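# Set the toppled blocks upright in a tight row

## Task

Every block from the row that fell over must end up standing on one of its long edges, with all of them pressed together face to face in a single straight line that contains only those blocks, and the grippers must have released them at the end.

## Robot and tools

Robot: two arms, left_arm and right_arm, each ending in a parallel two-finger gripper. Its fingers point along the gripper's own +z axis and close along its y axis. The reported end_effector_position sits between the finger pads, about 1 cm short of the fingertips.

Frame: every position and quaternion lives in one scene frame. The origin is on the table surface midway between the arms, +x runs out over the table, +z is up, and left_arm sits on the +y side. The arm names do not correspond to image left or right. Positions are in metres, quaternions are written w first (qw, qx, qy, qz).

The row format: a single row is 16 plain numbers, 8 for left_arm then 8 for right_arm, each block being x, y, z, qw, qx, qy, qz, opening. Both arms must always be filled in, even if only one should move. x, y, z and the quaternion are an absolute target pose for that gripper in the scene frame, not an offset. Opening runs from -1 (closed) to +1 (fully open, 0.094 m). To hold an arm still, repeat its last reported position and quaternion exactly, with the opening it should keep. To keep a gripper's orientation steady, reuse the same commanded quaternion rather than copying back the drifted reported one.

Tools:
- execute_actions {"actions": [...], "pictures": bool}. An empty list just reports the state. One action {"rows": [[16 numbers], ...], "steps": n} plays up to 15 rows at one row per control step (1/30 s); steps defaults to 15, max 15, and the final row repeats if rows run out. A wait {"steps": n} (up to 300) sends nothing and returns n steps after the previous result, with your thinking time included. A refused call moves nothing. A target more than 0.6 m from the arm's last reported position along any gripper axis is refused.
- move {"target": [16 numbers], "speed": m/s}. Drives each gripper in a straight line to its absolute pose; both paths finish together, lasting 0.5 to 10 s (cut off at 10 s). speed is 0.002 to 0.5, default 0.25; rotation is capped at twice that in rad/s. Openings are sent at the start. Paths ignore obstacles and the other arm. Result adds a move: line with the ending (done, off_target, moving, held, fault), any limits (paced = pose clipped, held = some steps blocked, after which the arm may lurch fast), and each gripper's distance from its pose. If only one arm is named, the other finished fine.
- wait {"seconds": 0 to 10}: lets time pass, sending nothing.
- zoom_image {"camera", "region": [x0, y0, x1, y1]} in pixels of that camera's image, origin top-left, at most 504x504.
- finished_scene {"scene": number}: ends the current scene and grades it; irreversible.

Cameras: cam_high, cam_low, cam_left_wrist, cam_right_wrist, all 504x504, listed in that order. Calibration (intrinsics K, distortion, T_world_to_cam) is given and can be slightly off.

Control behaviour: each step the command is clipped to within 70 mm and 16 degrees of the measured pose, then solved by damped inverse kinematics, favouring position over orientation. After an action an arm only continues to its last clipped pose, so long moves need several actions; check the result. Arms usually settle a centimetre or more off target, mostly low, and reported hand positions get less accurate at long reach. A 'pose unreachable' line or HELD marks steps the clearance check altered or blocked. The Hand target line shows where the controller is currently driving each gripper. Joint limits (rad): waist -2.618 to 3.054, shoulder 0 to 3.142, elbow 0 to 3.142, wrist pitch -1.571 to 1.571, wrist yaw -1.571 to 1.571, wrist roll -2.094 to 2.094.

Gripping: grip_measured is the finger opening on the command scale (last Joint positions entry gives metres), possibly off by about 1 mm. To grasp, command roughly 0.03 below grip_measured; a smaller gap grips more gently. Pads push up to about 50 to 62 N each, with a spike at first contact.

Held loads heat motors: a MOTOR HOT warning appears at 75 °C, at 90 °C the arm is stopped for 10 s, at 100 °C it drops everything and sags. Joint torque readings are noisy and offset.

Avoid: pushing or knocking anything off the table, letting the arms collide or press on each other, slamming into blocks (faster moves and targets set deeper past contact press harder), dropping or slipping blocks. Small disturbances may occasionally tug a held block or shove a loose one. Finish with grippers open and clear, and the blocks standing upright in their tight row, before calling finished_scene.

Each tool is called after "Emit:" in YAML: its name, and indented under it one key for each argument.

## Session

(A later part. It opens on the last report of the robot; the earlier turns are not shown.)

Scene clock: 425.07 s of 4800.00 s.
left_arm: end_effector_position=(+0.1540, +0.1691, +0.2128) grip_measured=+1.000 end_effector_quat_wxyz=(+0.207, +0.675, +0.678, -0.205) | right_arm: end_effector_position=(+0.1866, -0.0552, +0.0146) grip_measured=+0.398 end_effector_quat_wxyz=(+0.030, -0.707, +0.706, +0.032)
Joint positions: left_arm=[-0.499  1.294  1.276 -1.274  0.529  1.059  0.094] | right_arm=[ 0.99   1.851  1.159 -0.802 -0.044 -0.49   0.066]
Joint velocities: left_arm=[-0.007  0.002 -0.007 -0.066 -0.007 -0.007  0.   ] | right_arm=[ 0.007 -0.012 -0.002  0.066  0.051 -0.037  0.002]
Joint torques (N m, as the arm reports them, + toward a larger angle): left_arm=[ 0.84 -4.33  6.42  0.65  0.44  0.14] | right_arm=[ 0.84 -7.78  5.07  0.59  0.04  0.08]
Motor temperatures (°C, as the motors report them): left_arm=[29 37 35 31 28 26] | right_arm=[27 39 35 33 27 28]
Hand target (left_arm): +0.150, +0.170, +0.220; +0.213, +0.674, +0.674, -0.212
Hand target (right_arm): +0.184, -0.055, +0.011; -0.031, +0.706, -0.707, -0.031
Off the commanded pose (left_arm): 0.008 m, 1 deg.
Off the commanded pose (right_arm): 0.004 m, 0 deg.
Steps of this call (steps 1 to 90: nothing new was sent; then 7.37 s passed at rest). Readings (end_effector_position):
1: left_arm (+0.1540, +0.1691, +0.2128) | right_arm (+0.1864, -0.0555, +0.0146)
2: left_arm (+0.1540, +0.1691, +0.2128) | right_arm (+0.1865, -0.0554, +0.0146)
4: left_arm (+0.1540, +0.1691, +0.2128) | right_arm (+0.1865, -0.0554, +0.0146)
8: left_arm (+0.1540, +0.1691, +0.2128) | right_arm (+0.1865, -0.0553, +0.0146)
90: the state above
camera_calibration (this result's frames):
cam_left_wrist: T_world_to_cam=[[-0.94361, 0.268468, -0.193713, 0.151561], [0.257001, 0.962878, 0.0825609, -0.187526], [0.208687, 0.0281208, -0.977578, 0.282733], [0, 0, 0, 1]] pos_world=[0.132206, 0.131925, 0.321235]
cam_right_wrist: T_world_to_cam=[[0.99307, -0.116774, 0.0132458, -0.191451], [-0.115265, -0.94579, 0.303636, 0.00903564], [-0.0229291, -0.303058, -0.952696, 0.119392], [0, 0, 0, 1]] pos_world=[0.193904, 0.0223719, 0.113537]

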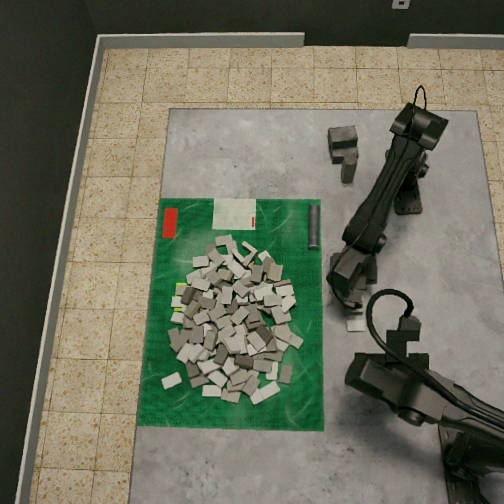

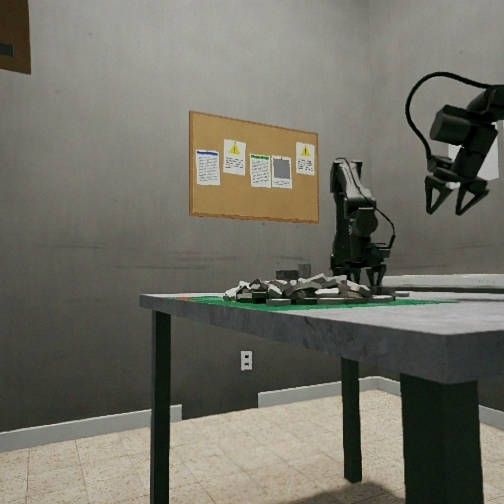

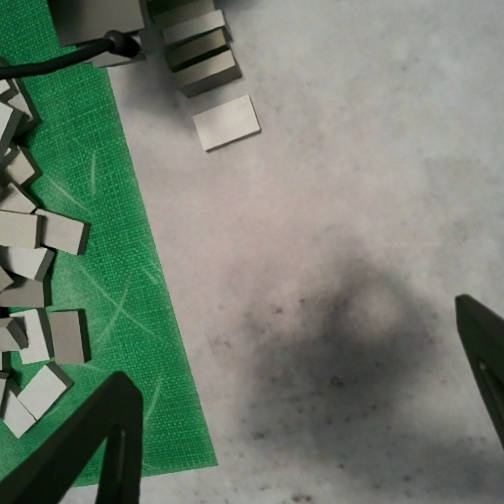

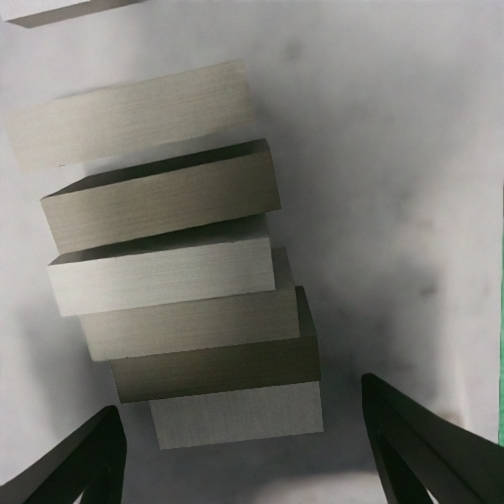

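Emit:
execute_actions:
  actions:
    - {"rows": [[0.15,0.17,0.22,0.2126,0.6744,0.6744,-0.2126,1.0, 0.184,-0.053,0.011,-0.0308,0.7064,-0.7064,-0.0308,0.15],[0.15,0.17,0.22,0.2126,0.6744,0.6744,-0.2126,1.0, 0.184,-0.053,0.011,-0.0308,0.7064,-0.7064,-0.0308,0.05],[0.15,0.17,0.22,0.2126,0.6744,0.6744,-0.2126,1.0, 0.184,-0.053,0.011,-0.0308,0.7064,-0.7064,-0.0308,-0.1]], "steps": 15}

Scene clock: 439.67 s of 4800.00 s.
left_arm: end_effector_position=(+0.1539, +0.1691, +0.2128) grip_measured=+1.000 end_effector_quat_wxyz=(+0.207, +0.675, +0.678, -0.205) | right_arm: end_effector_position=(+0.1866, -0.0552, +0.0146) grip_measured=-0.092 end_effector_quat_wxyz=(+0.030, -0.707, +0.706, +0.031)
Joint positions: left_arm=[-0.499  1.294  1.276 -1.275  0.529  1.059  0.094] | right_arm=[ 0.991  1.851  1.159 -0.802 -0.042 -0.487  0.043]
Joint velocities: left_arm=[ 0.007 -0.012 -0.012 -0.051 -0.022  0.066  0.   ] | right_arm=[ 0.027 -0.002 -0.002  0.037 -0.037  0.007  0.   ]
Joint torques (N m, as the arm reports them, + toward a larger angle): left_arm=[ 0.84 -4.29  6.48  0.65  0.43  0.13] | right_arm=[ 0.94 -7.25  5.71  0.58  0.    0.11]
Motor temperatures (°C, as the motors report them): left_arm=[29 36 35 30 28 26] | right_arm=[27 39 35 33 27 28]
Hand target (left_arm): +0.150, +0.170, +0.220; +0.213, +0.674, +0.675, -0.212
Hand target (right_arm): +0.184, -0.053, +0.011; -0.031, +0.706, -0.707, -0.031
Off the commanded pose (left_arm): 0.008 m, 1 deg.
Off the commanded pose (right_arm): 0.005 m, 0 deg.
Steps of this call (steps 1 to 90: nothing new was sent; then 11.10 s passed at rest; steps 91 to 105: all 15 steps of this action). Readings (end_effector_position):
91: left_arm (+0.1540, +0.1691, +0.2128) | right_arm (+0.1866, -0.0552, +0.0146)
92: left_arm (+0.1540, +0.1691, +0.2128) | right_arm (+0.1866, -0.0552, +0.0146)
94: left_arm (+0.1539, +0.1691, +0.2128) | right_arm (+0.1866, -0.0553, +0.0146)
98: left_arm (+0.1539, +0.1691, +0.2128) | right_arm (+0.1866, -0.0552, +0.0146)
105: the state above
camera_calibration (this result's frames):
cam_left_wrist: T_world_to_cam=[[-0.943677, 0.268499, -0.193343, 0.151403], [0.25703, 0.962865, 0.0826254, -0.187554], [0.208348, 0.0282767, -0.977646, 0.282765], [0, 0, 0, 1]] pos_world=[0.132169, 0.131942, 0.321213]
cam_right_wrist: T_world_to_cam=[[0.992891, -0.11806, 0.0151742, -0.191532], [-0.117055, -0.945311, 0.304443, 0.00937518], [-0.0215983, -0.304055, -0.95241, 0.119063], [0, 0, 0, 1]] pos_world=[0.19384, 0.0224518, 0.113449]

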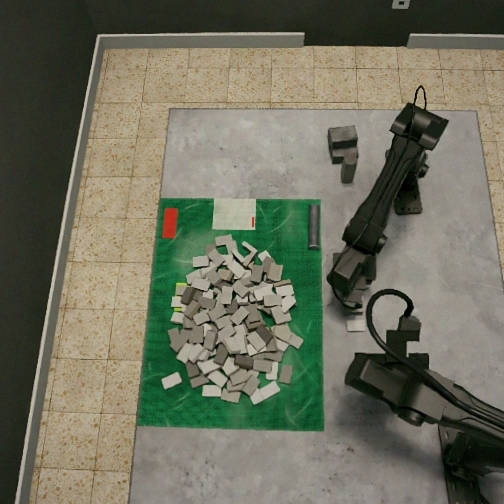

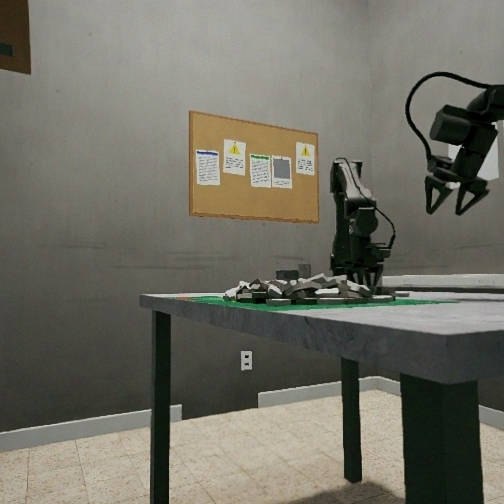

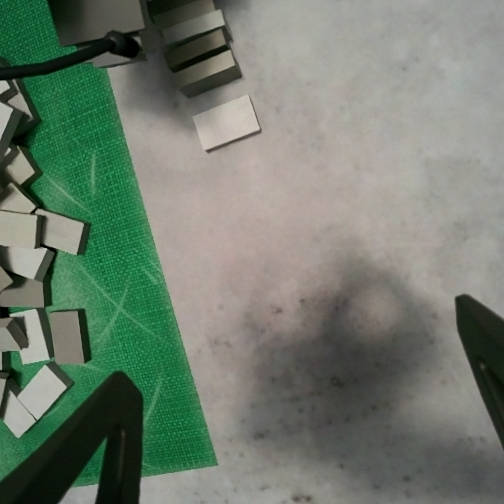

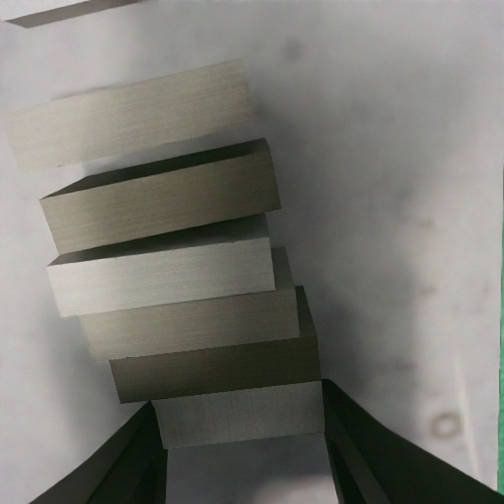

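Emit:
execute_actions:
  actions:
    - {"rows": [[0.15,0.17,0.22,0.2126,0.6744,0.6744,-0.2126,1.0, 0.184,-0.055,0.011,-0.0308,0.7064,-0.7064,-0.0308,-0.2]], "steps": 12}

Scene clock: 443.67 s of 4800.00 s.
left_arm: end_effector_position=(+0.1539, +0.1691, +0.2128) grip_measured=+1.000 end_effector_quat_wxyz=(+0.207, +0.675, +0.678, -0.205) | right_arm: end_effector_position=(+0.1866, -0.0552, +0.0146) grip_measured=-0.124 end_effector_quat_wxyz=(+0.030, -0.707, +0.706, +0.031)
Joint positions: left_arm=[-0.499  1.294  1.276 -1.275  0.529  1.059  0.094] | right_arm=[ 0.991  1.851  1.159 -0.802 -0.042 -0.487  0.041]
Joint velocities: left_arm=[-0.002 -0.007  0.017 -0.051  0.051 -0.037  0.   ] | right_arm=[-0.022  0.002  0.007 -0.022 -0.081 -0.022 -0.   ]
Joint torques (N m, as the arm reports them, + toward a larger angle): left_arm=[ 0.87 -4.37  6.44  0.65  0.44  0.12] | right_arm=[ 0.71 -7.73  5.08  0.6   0.01  0.09]
Motor temperatures (°C, as the motors report them): left_arm=[29 36 35 30 28 26] | right_arm=[27 38 35 33 27 28]
Hand target (left_arm): +0.150, +0.170, +0.220; +0.213, +0.674, +0.674, -0.212
Hand target (right_arm): +0.184, -0.055, +0.011; -0.031, +0.706, -0.706, -0.031
Off the commanded pose (left_arm): 0.008 m, 1 deg.
Off the commanded pose (right_arm): 0.004 m, 0 deg.
Steps of this call (steps 1 to 90: nothing new was sent; then 0.60 s passed at rest; steps 91 to 102: all 12 steps of this action). Readings (end_effector_position):
91: left_arm (+0.1539, +0.1691, +0.2128) | right_arm (+0.1866, -0.0552, +0.0146)
92: left_arm (+0.1539, +0.1691, +0.2128) | right_arm (+0.1866, -0.0552, +0.0146)
94: left_arm (+0.1539, +0.1691, +0.2128) | right_arm (+0.1866, -0.0552, +0.0146)
98: left_arm (+0.1539, +0.1691, +0.2128) | right_arm (+0.1866, -0.0552, +0.0146)
102: the state above
camera_calibration (this result's frames):
cam_left_wrist: T_world_to_cam=[[-0.943677, 0.268499, -0.193343, 0.151403], [0.25703, 0.962865, 0.0826254, -0.187554], [0.208348, 0.0282767, -0.977646, 0.282765], [0, 0, 0, 1]] pos_world=[0.132169, 0.131942, 0.321213]
cam_right_wrist: T_world_to_cam=[[0.992891, -0.11806, 0.0151742, -0.191532], [-0.117055, -0.945311, 0.304443, 0.00937518], [-0.0215983, -0.304055, -0.95241, 0.119063], [0, 0, 0, 1]] pos_world=[0.19384, 0.0224518, 0.113449]

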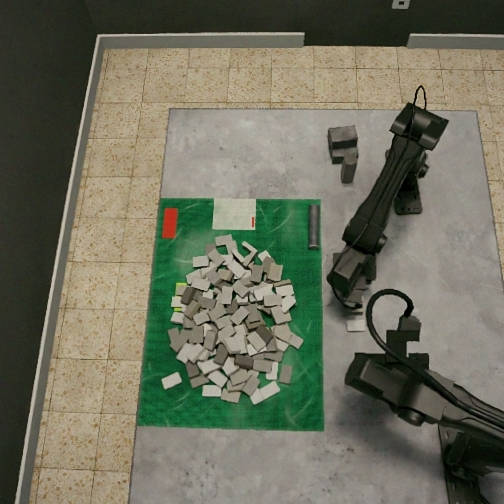

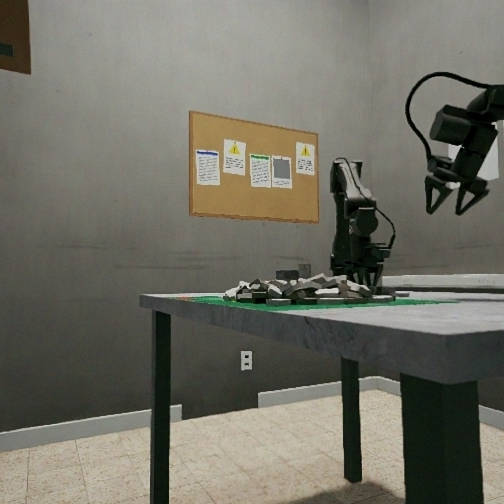

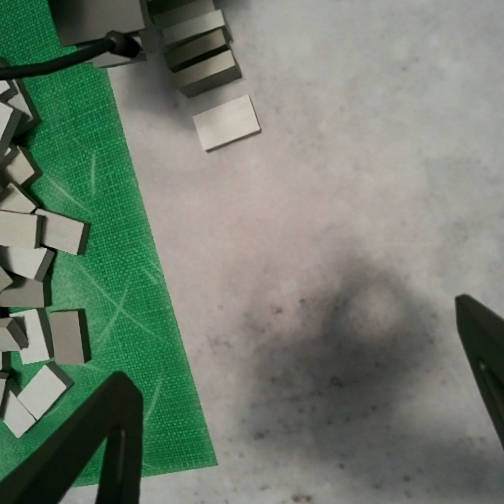

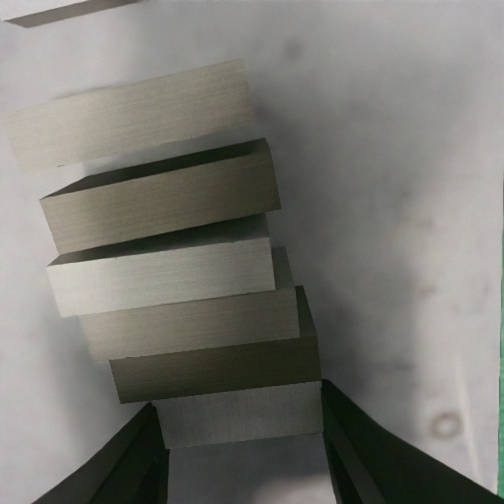

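Emit:
move:
  target: [0.15,0.17,0.22,0.2126,0.6744,0.6744,-0.2126,1.0, 0.186,-0.075,0.055,-0.0308,0.7064,-0.7064,-0.0308,-0.17]
  speed: 0.05

Scene clock: 452.37 s of 4800.00 s.
left_arm: end_effector_position=(+0.1539, +0.1691, +0.2128) grip_measured=+1.000 end_effector_quat_wxyz=(+0.207, +0.675, +0.678, -0.205) | right_arm: end_effector_position=(+0.1803, -0.0793, +0.0400) grip_measured=-0.124 end_effector_quat_wxyz=(+0.011, -0.706, +0.708, +0.025)
Joint positions: left_arm=[-0.499  1.294  1.276 -1.275  0.529  1.059  0.094] | right_arm=[ 0.973  1.762  1.159 -0.933 -0.042 -0.502  0.041]
Joint velocities: left_arm=[-0.007 -0.002  0.002  0.007  0.007  0.022  0.   ] | right_arm=[ 0.002 -0.022  0.022  0.007 -0.037 -0.007 -0.001]
Joint torques (N m, as the arm reports them, + toward a larger angle): left_arm=[ 0.82 -4.31  6.48  0.65  0.45  0.16] | right_arm=[-0.55 -9.8   7.96  0.27 -0.02 -0.11]
Motor temperatures (°C, as the motors report them): left_arm=[29 36 35 30 28 26] | right_arm=[27 39 35 33 27 28]
Hand target (left_arm): +0.150, +0.170, +0.220; +0.213, +0.674, +0.674, -0.212
Hand target (right_arm): +0.186, -0.075, +0.055; -0.031, +0.706, -0.706, -0.030
Off the commanded pose (left_arm): 0.008 m, 1 deg.
Off the commanded pose (right_arm): 0.017 m, 2 deg.
After step 90, 4.40 s passed at rest.
move: off_target (right_arm)
camera_calibration (this result's frames):
cam_left_wrist: T_world_to_cam=[[-0.943677, 0.268499, -0.193343, 0.151403], [0.25703, 0.962865, 0.0826254, -0.187554], [0.208348, 0.0282767, -0.977646, 0.282765], [0, 0, 0, 1]] pos_world=[0.132169, 0.131942, 0.321213]
cam_right_wrist: T_world_to_cam=[[0.992627, -0.121209, 0.000698796, -0.188167], [-0.114175, -0.933056, 0.341131, -0.0228286], [-0.0406964, -0.338696, -0.940015, 0.13598], [0, 0, 0, 1]] pos_world=[0.189707, 0.00194803, 0.135743]

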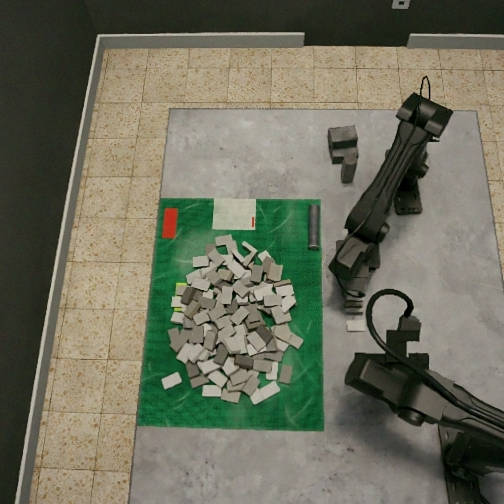

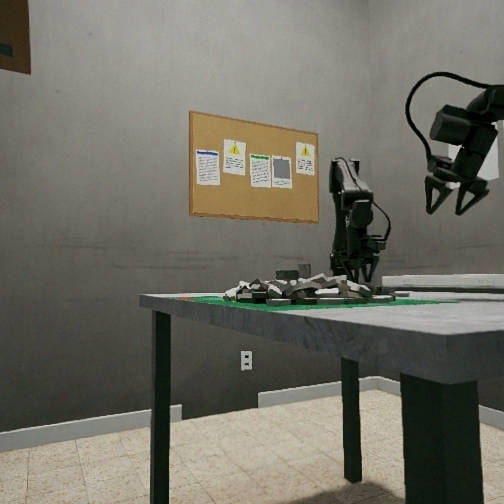

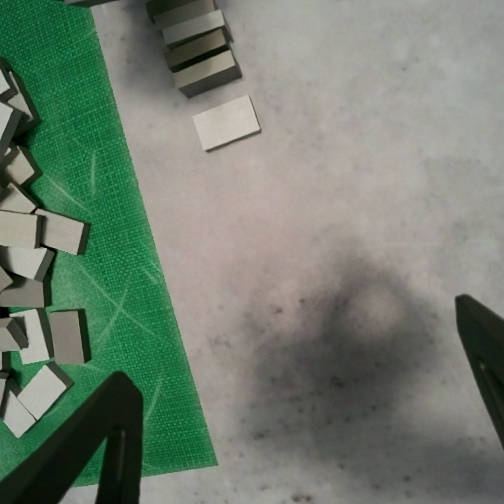

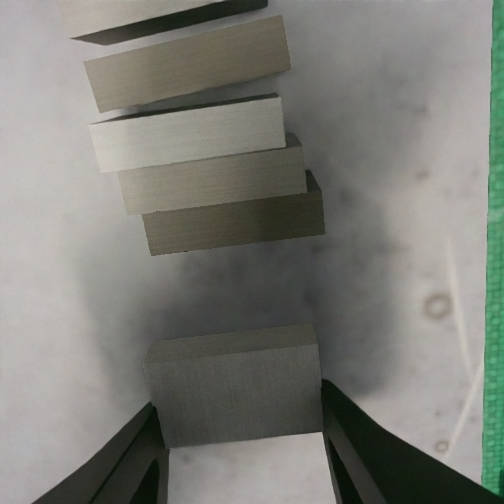

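Emit:
move:
  target: [0.15,0.17,0.22,0.2126,0.6744,0.6744,-0.2126,1.0, 0.186,-0.085,0.065,-0.4450,0.5495,-0.5495,-0.4450,-0.17]
  speed: 0.15

Scene clock: 472.40 s of 4800.00 s.
left_arm: end_effector_position=(+0.1539, +0.1691, +0.2128) grip_measured=+1.000 end_effector_quat_wxyz=(+0.207, +0.675, +0.678, -0.205) | right_arm: end_effector_position=(+0.1905, -0.0825, +0.0658) grip_measured=-0.124 end_effector_quat_wxyz=(+0.450, -0.547, +0.556, +0.435)
Joint positions: left_arm=[-0.499  1.294  1.276 -1.275  0.529  1.059  0.094] | right_arm=[ 0.497  1.762  0.135  1.258 -0.924 -0.307  0.041]
Joint velocities: left_arm=[-0.002  0.002 -0.012  0.007 -0.037  0.081  0.   ] | right_arm=[-0.007  0.012  0.007 -0.037 -0.051 -0.007  0.001]
Joint torques (N m, as the arm reports them, + toward a larger angle): left_arm=[ 0.86 -4.33  6.49  0.67  0.43  0.12] | right_arm=[-0.52 -3.47  1.71  1.94 -0.3   0.07]
Motor temperatures (°C, as the motors report them): left_arm=[29 36 35 30 28 26] | right_arm=[27 39 35 33 27 28]
Hand target (left_arm): +0.150, +0.170, +0.220; +0.213, +0.674, +0.674, -0.212
Hand target (right_arm): +0.186, -0.086, +0.066; -0.448, +0.544, -0.556, -0.442
Off the commanded pose (left_arm): 0.008 m, 1 deg.
Off the commanded pose (right_arm): 0.005 m, 2 deg.
After step 90, 11.70 s passed at rest.
move: done
camera_calibration (this result's frames):
cam_left_wrist: T_world_to_cam=[[-0.943677, 0.268499, -0.193343, 0.151403], [0.25703, 0.962865, 0.0826254, -0.187554], [0.208348, 0.0282767, -0.977646, 0.282765], [0, 0, 0, 1]] pos_world=[0.132169, 0.131942, 0.321213]
cam_right_wrist: T_world_to_cam=[[0.992129, -0.0747749, -0.100438, -0.188093], [-0.125176, -0.572069, -0.810598, 0.07417], [0.00315495, 0.81679, -0.576926, 0.222599], [0, 0, 0, 1]] pos_world=[0.195195, -0.153451, 0.169654]

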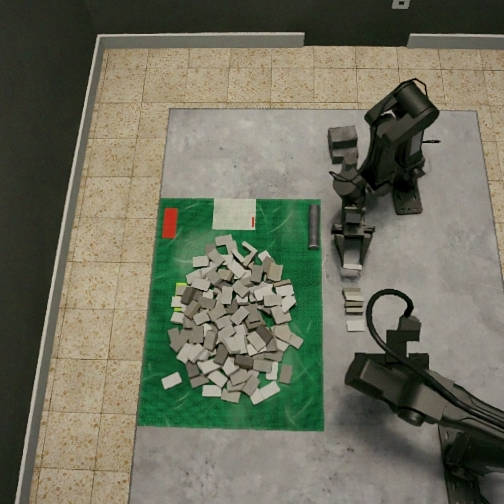

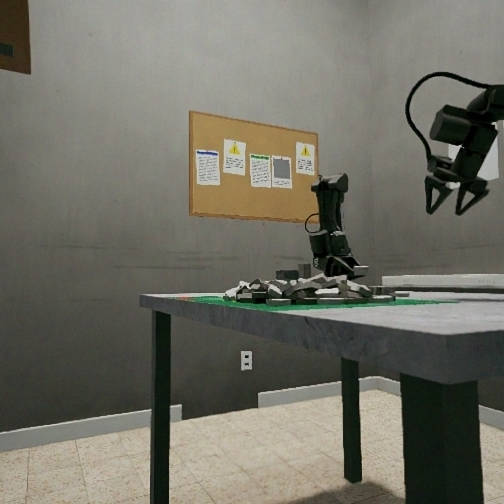

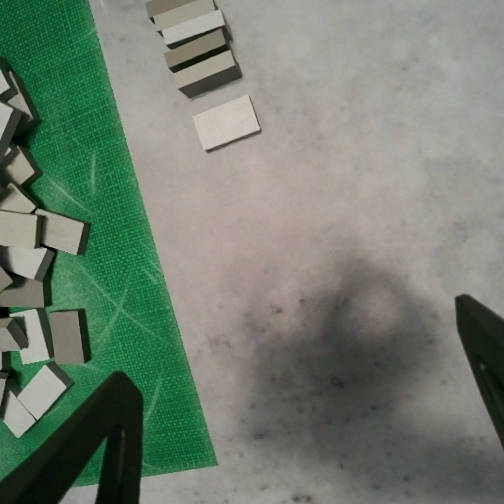

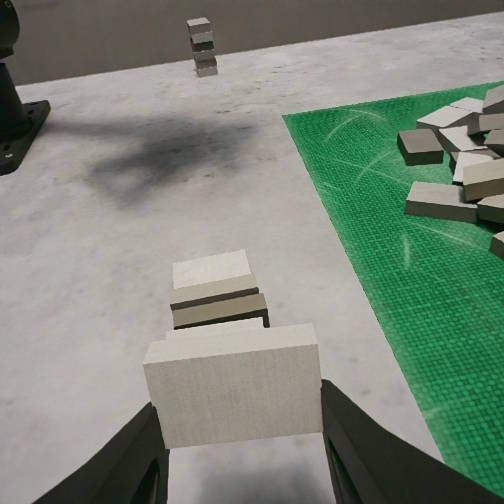

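Emit:
move:
  target: [0.15,0.17,0.22,0.2126,0.6744,0.6744,-0.2126,1.0, 0.183,-0.066,0.032,-0.4450,0.5495,-0.5495,-0.4450,-0.17]
  speed: 0.05

Scene clock: 488.67 s of 4800.00 s.
left_arm: end_effector_position=(+0.1539, +0.1691, +0.2128) grip_measured=+1.000 end_effector_quat_wxyz=(+0.207, +0.675, +0.678, -0.205) | right_arm: end_effector_position=(+0.1758, -0.0757, +0.0243) grip_measured=-0.124 end_effector_quat_wxyz=(+0.422, -0.551, +0.569, +0.440)
Joint positions: left_arm=[-0.499  1.294  1.276 -1.275  0.529  1.059  0.094] | right_arm=[ 0.565  2.091  0.135  1.544 -0.877 -0.286  0.041]
Joint velocities: left_arm=[-0.007  0.007  0.007  0.022 -0.007 -0.007  0.   ] | right_arm=[-0.002  0.002 -0.017  0.066  0.007  0.007 -0.   ]
Joint torques (N m, as the arm reports them, + toward a larger angle): left_arm=[ 0.89 -4.3   6.44  0.64  0.43  0.14] | right_arm=[ 0.85 -4.45  4.29  1.96 -0.19  0.09]
Motor temperatures (°C, as the motors report them): left_arm=[29 36 35 30 28 26] | right_arm=[27 37 34 36 27 28]
Hand target (left_arm): +0.150, +0.170, +0.220; +0.213, +0.674, +0.674, -0.212
Hand target (right_arm): +0.183, -0.066, +0.032; -0.440, +0.554, -0.551, -0.443
Off the commanded pose (left_arm): 0.008 m, 1 deg.
Off the commanded pose (right_arm): 0.014 m, 4 deg.
joint sent to its limit (right arm) — the command would take joint 4 (wrist pitch) past its upper limit, so that joint was sent only as far as its limit.
After step 90, 12.07 s passed at rest.
move: off_target (right_arm)
camera_calibration (this result's frames):
cam_left_wrist: T_world_to_cam=[[-0.943677, 0.268499, -0.193343, 0.151403], [0.25703, 0.962865, 0.0826254, -0.187554], [0.208348, 0.0282767, -0.977646, 0.282765], [0, 0, 0, 1]] pos_world=[0.132169, 0.131942, 0.321213]
cam_right_wrist: T_world_to_cam=[[0.988026, -0.0601879, -0.142067, -0.174363], [-0.149265, -0.605946, -0.781376, 0.0435765], [-0.0390553, 0.793225, -0.607674, 0.199637], [0, 0, 0, 1]] pos_world=[0.186576, -0.142446, 0.130593]

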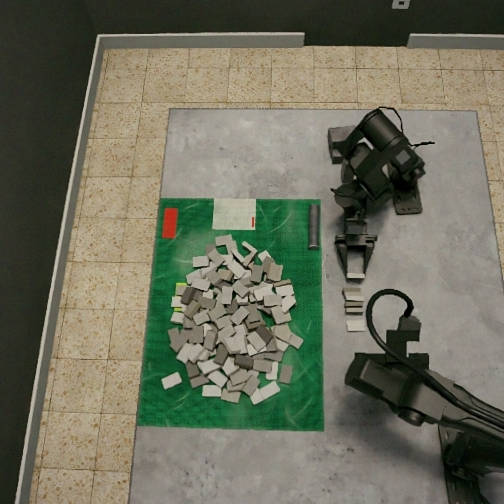

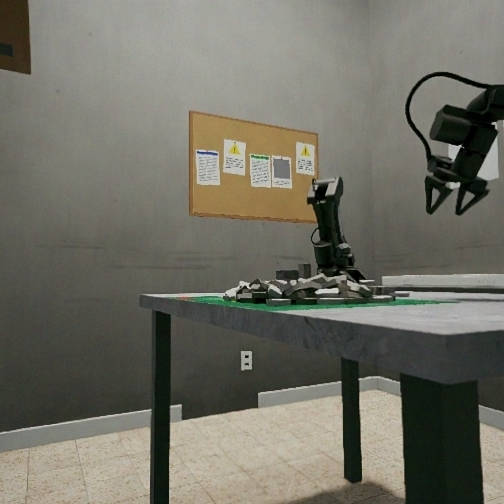

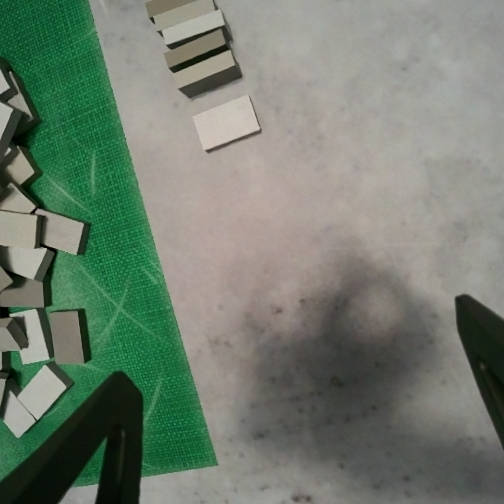

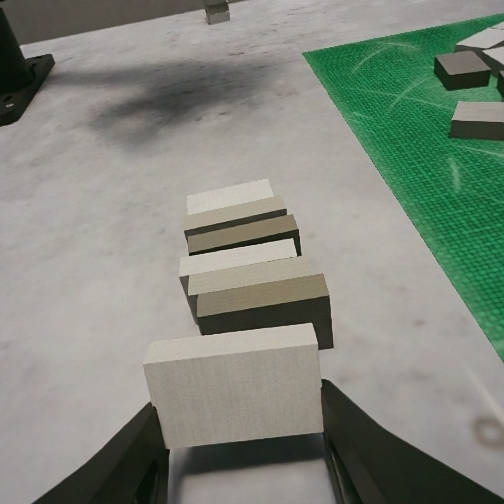

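Emit:
move:
  target: [0.15,0.17,0.22,0.2126,0.6744,0.6744,-0.2126,1.0, 0.192,-0.068,0.020,-0.4156,0.5721,-0.5721,-0.4156,-0.17]
  speed: 0.03

Scene clock: 503.87 s of 4800.00 s.
left_arm: end_effector_position=(+0.1539, +0.1691, +0.2128) grip_measured=+1.000 end_effector_quat_wxyz=(+0.207, +0.675, +0.678, -0.205) | right_arm: end_effector_position=(+0.1827, -0.0721, +0.0162) grip_measured=-0.124 end_effector_quat_wxyz=(+0.406, -0.571, +0.575, +0.422)
Joint positions: left_arm=[-0.499  1.294  1.276 -1.275  0.529  1.059  0.094] | right_arm=[ 0.565  2.004  0.185  1.314 -0.866 -0.376  0.041]
Joint velocities: left_arm=[-0.002 -0.022 -0.002  0.022 -0.022 -0.007  0.   ] | right_arm=[ 0.002  0.002  0.002 -0.095 -0.037 -0.066 -0.001]
Joint torques (N m, as the arm reports them, + toward a larger angle): left_arm=[ 0.9  -4.31  6.43  0.66  0.42  0.14] | right_arm=[-0.33 -7.12  4.31  1.27 -0.11 -0.1 ]
Motor temperatures (°C, as the motors report them): left_arm=[29 35 35 30 28 26] | right_arm=[27 37 34 37 27 28]
Hand target (left_arm): +0.150, +0.170, +0.220; +0.213, +0.674, +0.674, -0.212
Hand target (right_arm): +0.192, -0.068, +0.020; -0.416, +0.572, -0.572, -0.415
Off the commanded pose (left_arm): 0.008 m, 1 deg.
Off the commanded pose (right_arm): 0.011 m, 1 deg.
After step 90, 10.87 s passed at rest.
move: off_target (right_arm)
camera_calibration (this result's frames):
cam_left_wrist: T_world_to_cam=[[-0.943677, 0.268499, -0.193343, 0.151403], [0.25703, 0.962865, 0.0826254, -0.187554], [0.208348, 0.0282767, -0.977646, 0.282765], [0, 0, 0, 1]] pos_world=[0.132169, 0.131942, 0.321213]
cam_right_wrist: T_world_to_cam=[[0.990919, -0.0530528, -0.123553, -0.182364], [-0.127988, -0.653822, -0.745745, 0.0324985], [-0.0412177, 0.754786, -0.654675, 0.190484], [0, 0, 0, 1]] pos_world=[0.192719, -0.132201, 0.126409]

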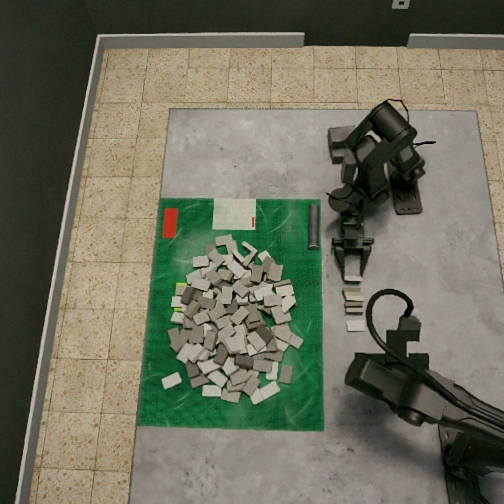

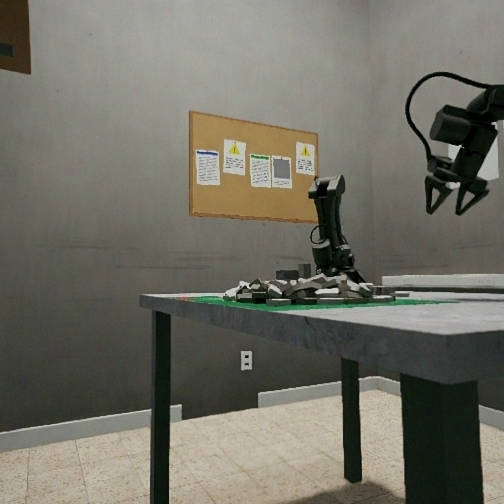

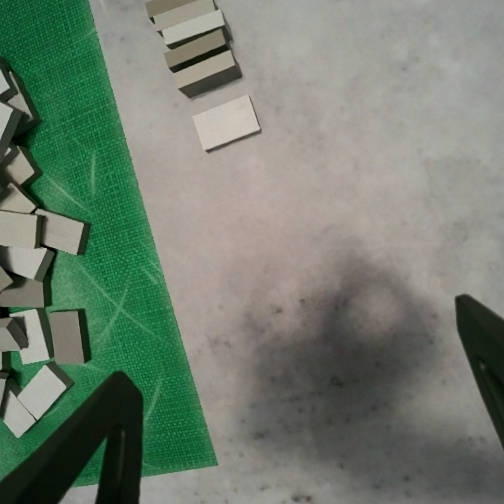

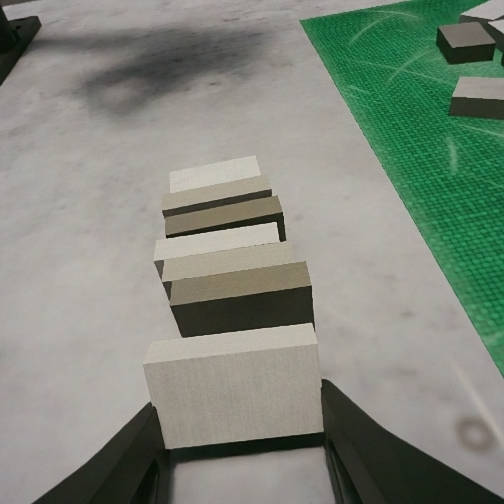

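Emit:
move:
  target: [0.15,0.17,0.22,0.2126,0.6744,0.6744,-0.2126,1.0, 0.194,-0.060,0.015,-0.4156,0.5721,-0.5721,-0.4156,-0.17]
  speed: 0.02

Scene clock: 512.13 s of 4800.00 s.
left_arm: end_effector_position=(+0.1539, +0.1691, +0.2128) grip_measured=+1.000 end_effector_quat_wxyz=(+0.207, +0.675, +0.678, -0.205) | right_arm: end_effector_position=(+0.1898, -0.0664, +0.0155) grip_measured=-0.124 end_effector_quat_wxyz=(+0.415, -0.573, +0.573, +0.413)
Joint positions: left_arm=[-0.499  1.294  1.276 -1.275  0.529  1.059  0.094] | right_arm=[ 0.575  2.015  0.211  1.312 -0.841 -0.381  0.041]
Joint velocities: left_arm=[-0.022 -0.017 -0.012 -0.051 -0.066  0.066  0.   ] | right_arm=[-0.017 -0.017 -0.002 -0.11  -0.022 -0.037 -0.001]
Joint torques (N m, as the arm reports them, + toward a larger angle): left_arm=[ 0.86 -4.27  6.44  0.66  0.44  0.13] | right_arm=[ 0.75 -4.23  4.33  1.6  -0.14  0.13]
Motor temperatures (°C, as the motors report them): left_arm=[29 35 35 30 28 26] | right_arm=[27 37 34 36 27 28]
Hand target (left_arm): +0.150, +0.170, +0.220; +0.213, +0.674, +0.674, -0.212
Hand target (right_arm): +0.194, -0.060, +0.015; -0.415, +0.572, -0.572, -0.416
Off the commanded pose (left_arm): 0.008 m, 1 deg.
Off the commanded pose (right_arm): 0.008 m, 0 deg.
After step 90, 4.20 s passed at rest.
move: done
camera_calibration (this result's frames):
cam_left_wrist: T_world_to_cam=[[-0.943677, 0.268499, -0.193343, 0.151403], [0.25703, 0.962865, 0.0826254, -0.187554], [0.208348, 0.0282767, -0.977646, 0.282765], [0, 0, 0, 1]] pos_world=[0.132169, 0.131942, 0.321213]
cam_right_wrist: T_world_to_cam=[[0.992886, -0.0629324, -0.101076, -0.190619], [-0.117538, -0.653625, -0.747635, 0.0346856], [-0.0190152, 0.754197, -0.656373, 0.181721], [0, 0, 0, 1]] pos_world=[0.196796, -0.126378, 0.125942]

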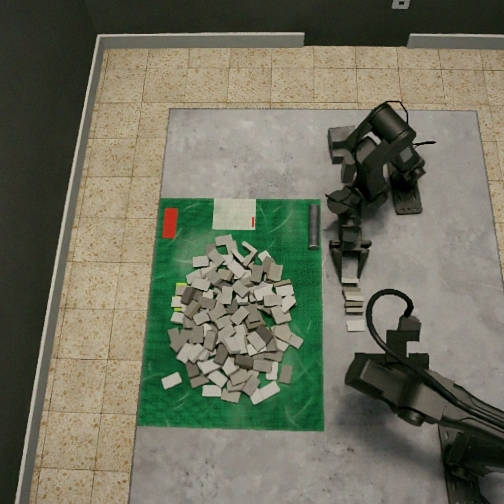

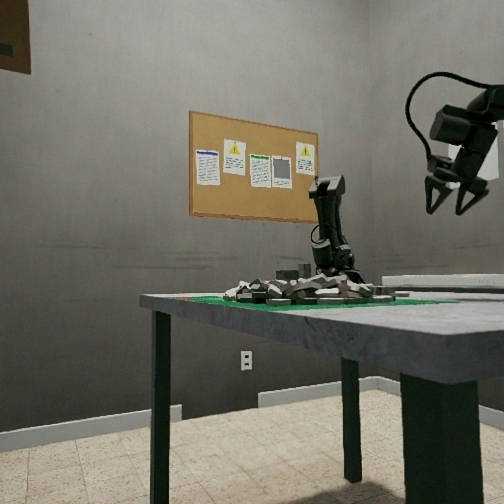

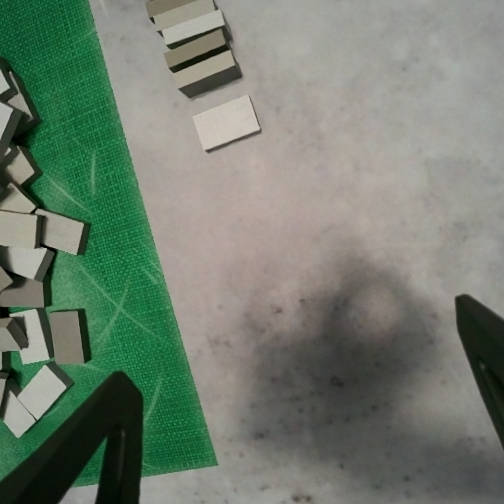

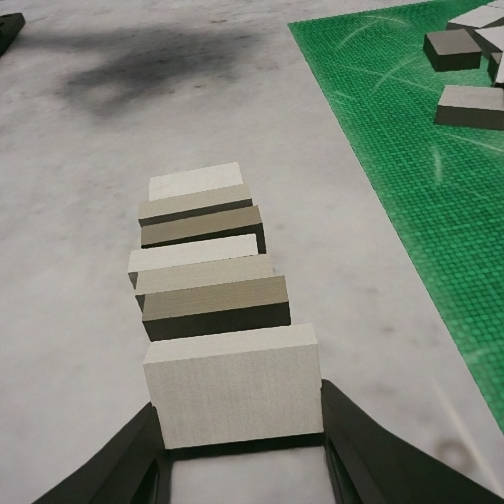

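Emit:
move:
  target: [0.15,0.17,0.22,0.2126,0.6744,0.6744,-0.2126,1.0, 0.183,-0.060,0.011,-0.4156,0.5721,-0.5721,-0.4156,-0.17]
  speed: 0.02

Scene clock: 521.10 s of 4800.00 s.
left_arm: end_effector_position=(+0.1539, +0.1691, +0.2128) grip_measured=+1.000 end_effector_quat_wxyz=(+0.207, +0.675, +0.678, -0.205) | right_arm: end_effector_position=(+0.1876, -0.0600, +0.0158) grip_measured=-0.124 end_effector_quat_wxyz=(-0.425, +0.573, -0.567, -0.412)
Joint positions: left_arm=[-0.499  1.294  1.276 -1.275  0.529  1.059  0.094] | right_arm=[ 0.609  2.058  0.211  1.399 -0.809 -0.357  0.041]
Joint velocities: left_arm=[-0.007 -0.007  0.007 -0.037 -0.007  0.022  0.   ] | right_arm=[-0.012  0.022 -0.012  0.139  0.051 -0.081 -0.   ]
Joint torques (N m, as the arm reports them, + toward a larger angle): left_arm=[ 0.81 -4.28  6.48  0.66  0.45  0.14] | right_arm=[ 0.86 -4.31  1.62  1.66 -0.1   0.1 ]
Motor temperatures (°C, as the motors report them): left_arm=[29 35 36 30 28 26] | right_arm=[27 37 34 36 27 28]
Hand target (left_arm): +0.150, +0.170, +0.220; +0.213, +0.674, +0.674, -0.212
Hand target (right_arm): +0.183, -0.060, +0.011; -0.416, +0.572, -0.572, -0.416
Off the commanded pose (left_arm): 0.008 m, 1 deg.
Off the commanded pose (right_arm): 0.007 m, 1 deg.
After step 90, 5.23 s passed at rest.
move: done
camera_calibration (this result's frames):
cam_left_wrist: T_world_to_cam=[[-0.943677, 0.268499, -0.193343, 0.151403], [0.25703, 0.962865, 0.0826254, -0.187554], [0.208348, 0.0282767, -0.977646, 0.282765], [0, 0, 0, 1]] pos_world=[0.132169, 0.131942, 0.321213]
cam_right_wrist: T_world_to_cam=[[0.994484, -0.0639605, -0.0831346, -0.188608], [-0.104786, -0.641409, -0.760009, 0.0374326], [-0.00471279, 0.764528, -0.644573, 0.174854], [0, 0, 0, 1]] pos_world=[0.192314, -0.121735, 0.125476]

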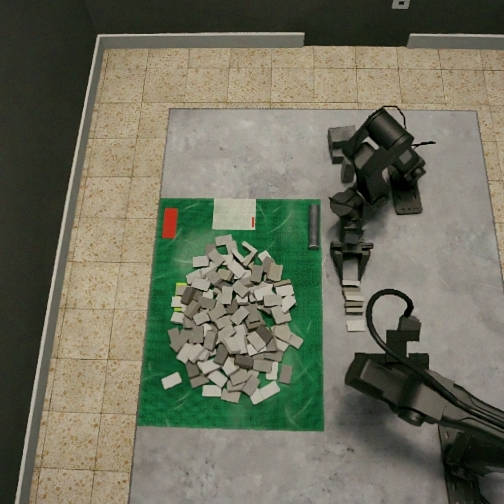

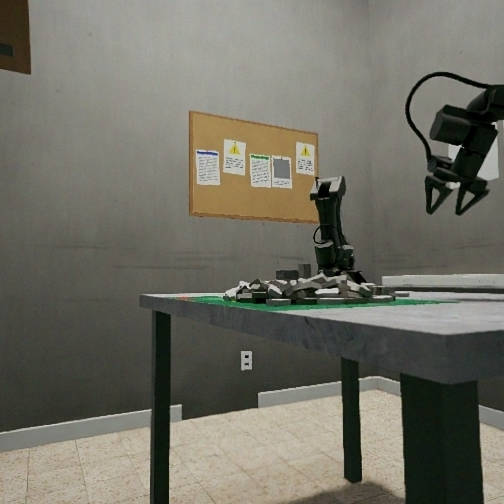

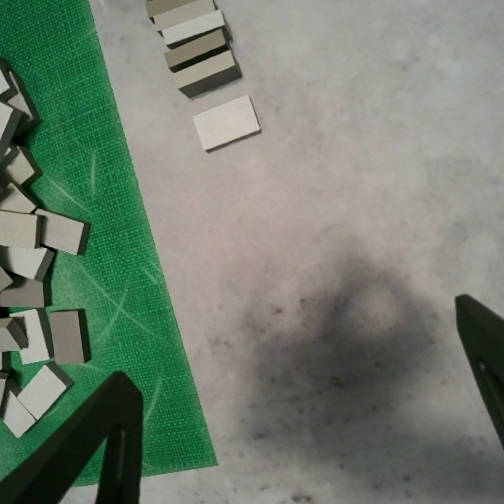

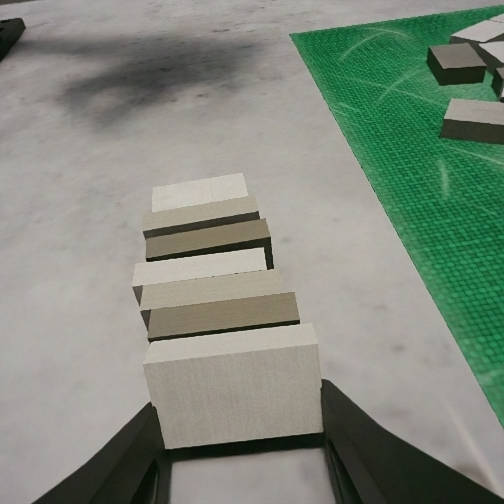

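Emit:
execute_actions:
  actions:
    - {"rows": [[0.15,0.17,0.22,0.2126,0.6744,0.6744,-0.2126,1.0, 0.185,-0.060,0.015,-0.4156,0.5721,-0.5721,-0.4156,-0.1],[0.15,0.17,0.22,0.2126,0.6744,0.6744,-0.2126,1.0, 0.185,-0.060,0.015,-0.4156,0.5721,-0.5721,-0.4156,-0.08],[0.15,0.17,0.22,0.2126,0.6744,0.6744,-0.2126,1.0, 0.185,-0.060,0.015,-0.4156,0.5721,-0.5721,-0.4156,-0.05],[0.15,0.17,0.22,0.2126,0.6744,0.6744,-0.2126,1.0, 0.185,-0.060,0.015,-0.4156,0.5721,-0.5721,-0.4156,0.0],[0.15,0.17,0.22,0.2126,0.6744,0.6744,-0.2126,1.0, 0.185,-0.060,0.015,-0.4156,0.5721,-0.5721,-0.4156,0.05],[0.15,0.17,0.22,0.2126,0.6744,0.6744,-0.2126,1.0, 0.185,-0.060,0.015,-0.4156,0.5721,-0.5721,-0.4156,0.15]], "steps": 15}

Scene clock: 527.37 s of 4800.00 s.
left_arm: end_effector_position=(+0.1539, +0.1691, +0.2128) grip_measured=+1.000 end_effector_quat_wxyz=(+0.207, +0.675, +0.678, -0.205) | right_arm: end_effector_position=(+0.1877, -0.0598, +0.0159) grip_measured=+0.148 end_effector_quat_wxyz=(-0.425, +0.573, -0.567, -0.412)
Joint positions: left_arm=[-0.499  1.294  1.276 -1.275  0.529  1.059  0.094] | right_arm=[ 0.609  2.06   0.211  1.402 -0.808 -0.354  0.054]
Joint velocities: left_arm=[-0.002  0.007  0.012 -0.022 -0.022 -0.037  0.   ] | right_arm=[-0.002 -0.007 -0.012 -0.037 -0.007  0.022  0.001]
Joint torques (N m, as the arm reports them, + toward a larger angle): left_arm=[ 0.85 -4.32  6.42  0.64  0.45  0.13] | right_arm=[ 0.43 -7.    1.89  1.31 -0.19  0.06]
Motor temperatures (°C, as the motors report them): left_arm=[29 35 36 30 28 26] | right_arm=[27 36 34 37 27 28]
Hand target (left_arm): +0.150, +0.170, +0.220; +0.213, +0.674, +0.674, -0.212
Hand target (right_arm): +0.185, -0.060, +0.015; -0.416, +0.572, -0.572, -0.416
Off the commanded pose (left_arm): 0.008 m, 1 deg.
Off the commanded pose (right_arm): 0.003 m, 1 deg.
Steps of this call (steps 1 to 90: nothing new was sent; then 2.77 s passed at rest; steps 91 to 105: all 15 steps of this action). Readings (end_effector_position):
91: left_arm (+0.1539, +0.1691, +0.2128) | right_arm (+0.1876, -0.0598, +0.0159)
92: left_arm (+0.1539, +0.1691, +0.2128) | right_arm (+0.1877, -0.0598, +0.0159)
94: left_arm (+0.1539, +0.1691, +0.2128) | right_arm (+0.1877, -0.0598, +0.0159)
98: left_arm (+0.1539, +0.1691, +0.2128) | right_arm (+0.1877, -0.0598, +0.0159)
105: the state above
camera_calibration (this result's frames):
cam_left_wrist: T_world_to_cam=[[-0.943677, 0.268499, -0.193343, 0.151403], [0.25703, 0.962865, 0.0826254, -0.187554], [0.208348, 0.0282767, -0.977646, 0.282765], [0, 0, 0, 1]] pos_world=[0.132169, 0.131942, 0.321213]
cam_right_wrist: T_world_to_cam=[[0.994313, -0.0653218, -0.0841168, -0.188736], [-0.106417, -0.640877, -0.760232, 0.0378865], [-0.00424886, 0.764859, -0.644183, 0.17467], [0, 0, 0, 1]] pos_world=[0.192436, -0.121646, 0.125446]

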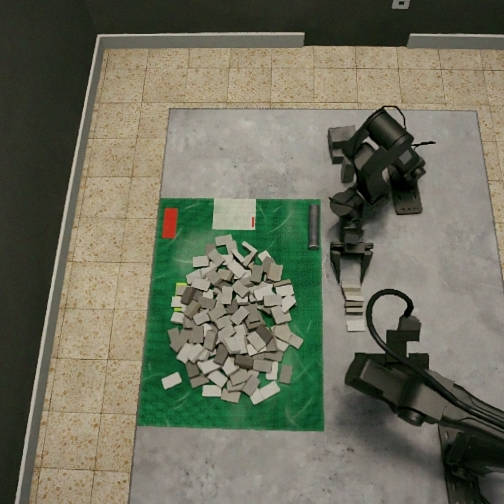

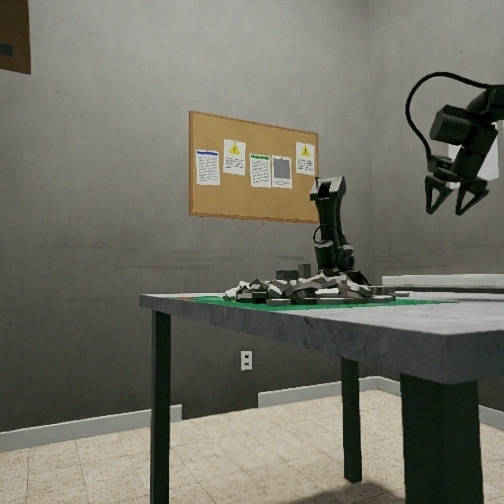

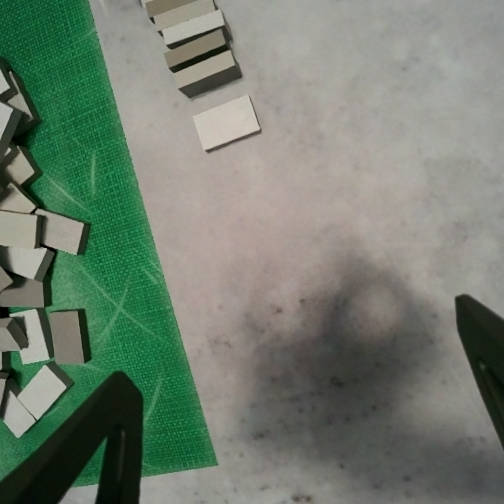

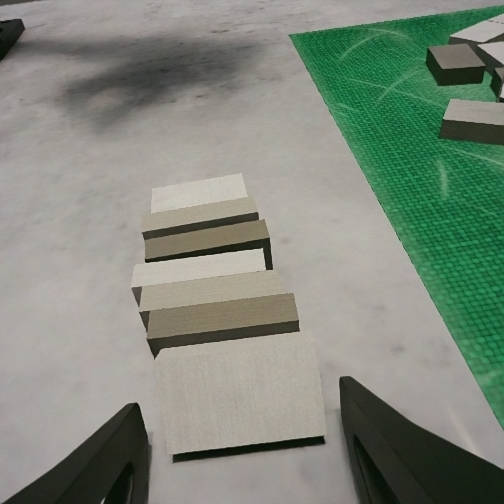

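Emit:
zoom_image:
  camera: "cam_right_wrist"
  region: [110, 250, 370, 480]

Region (110, 250, 370, 480) of cam_right_wrist's 504x504 image, scaled by 1.938, with more detail than that image has; it fills the top 446 rows of this view, and the rest is white.

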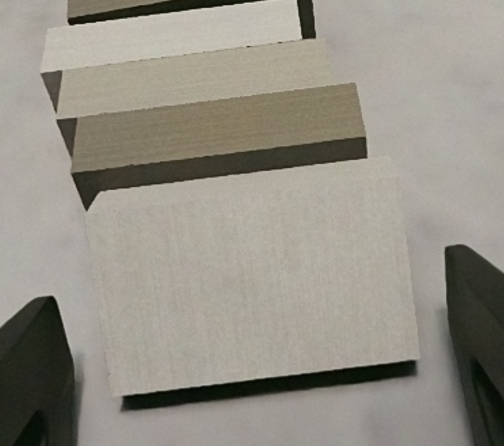

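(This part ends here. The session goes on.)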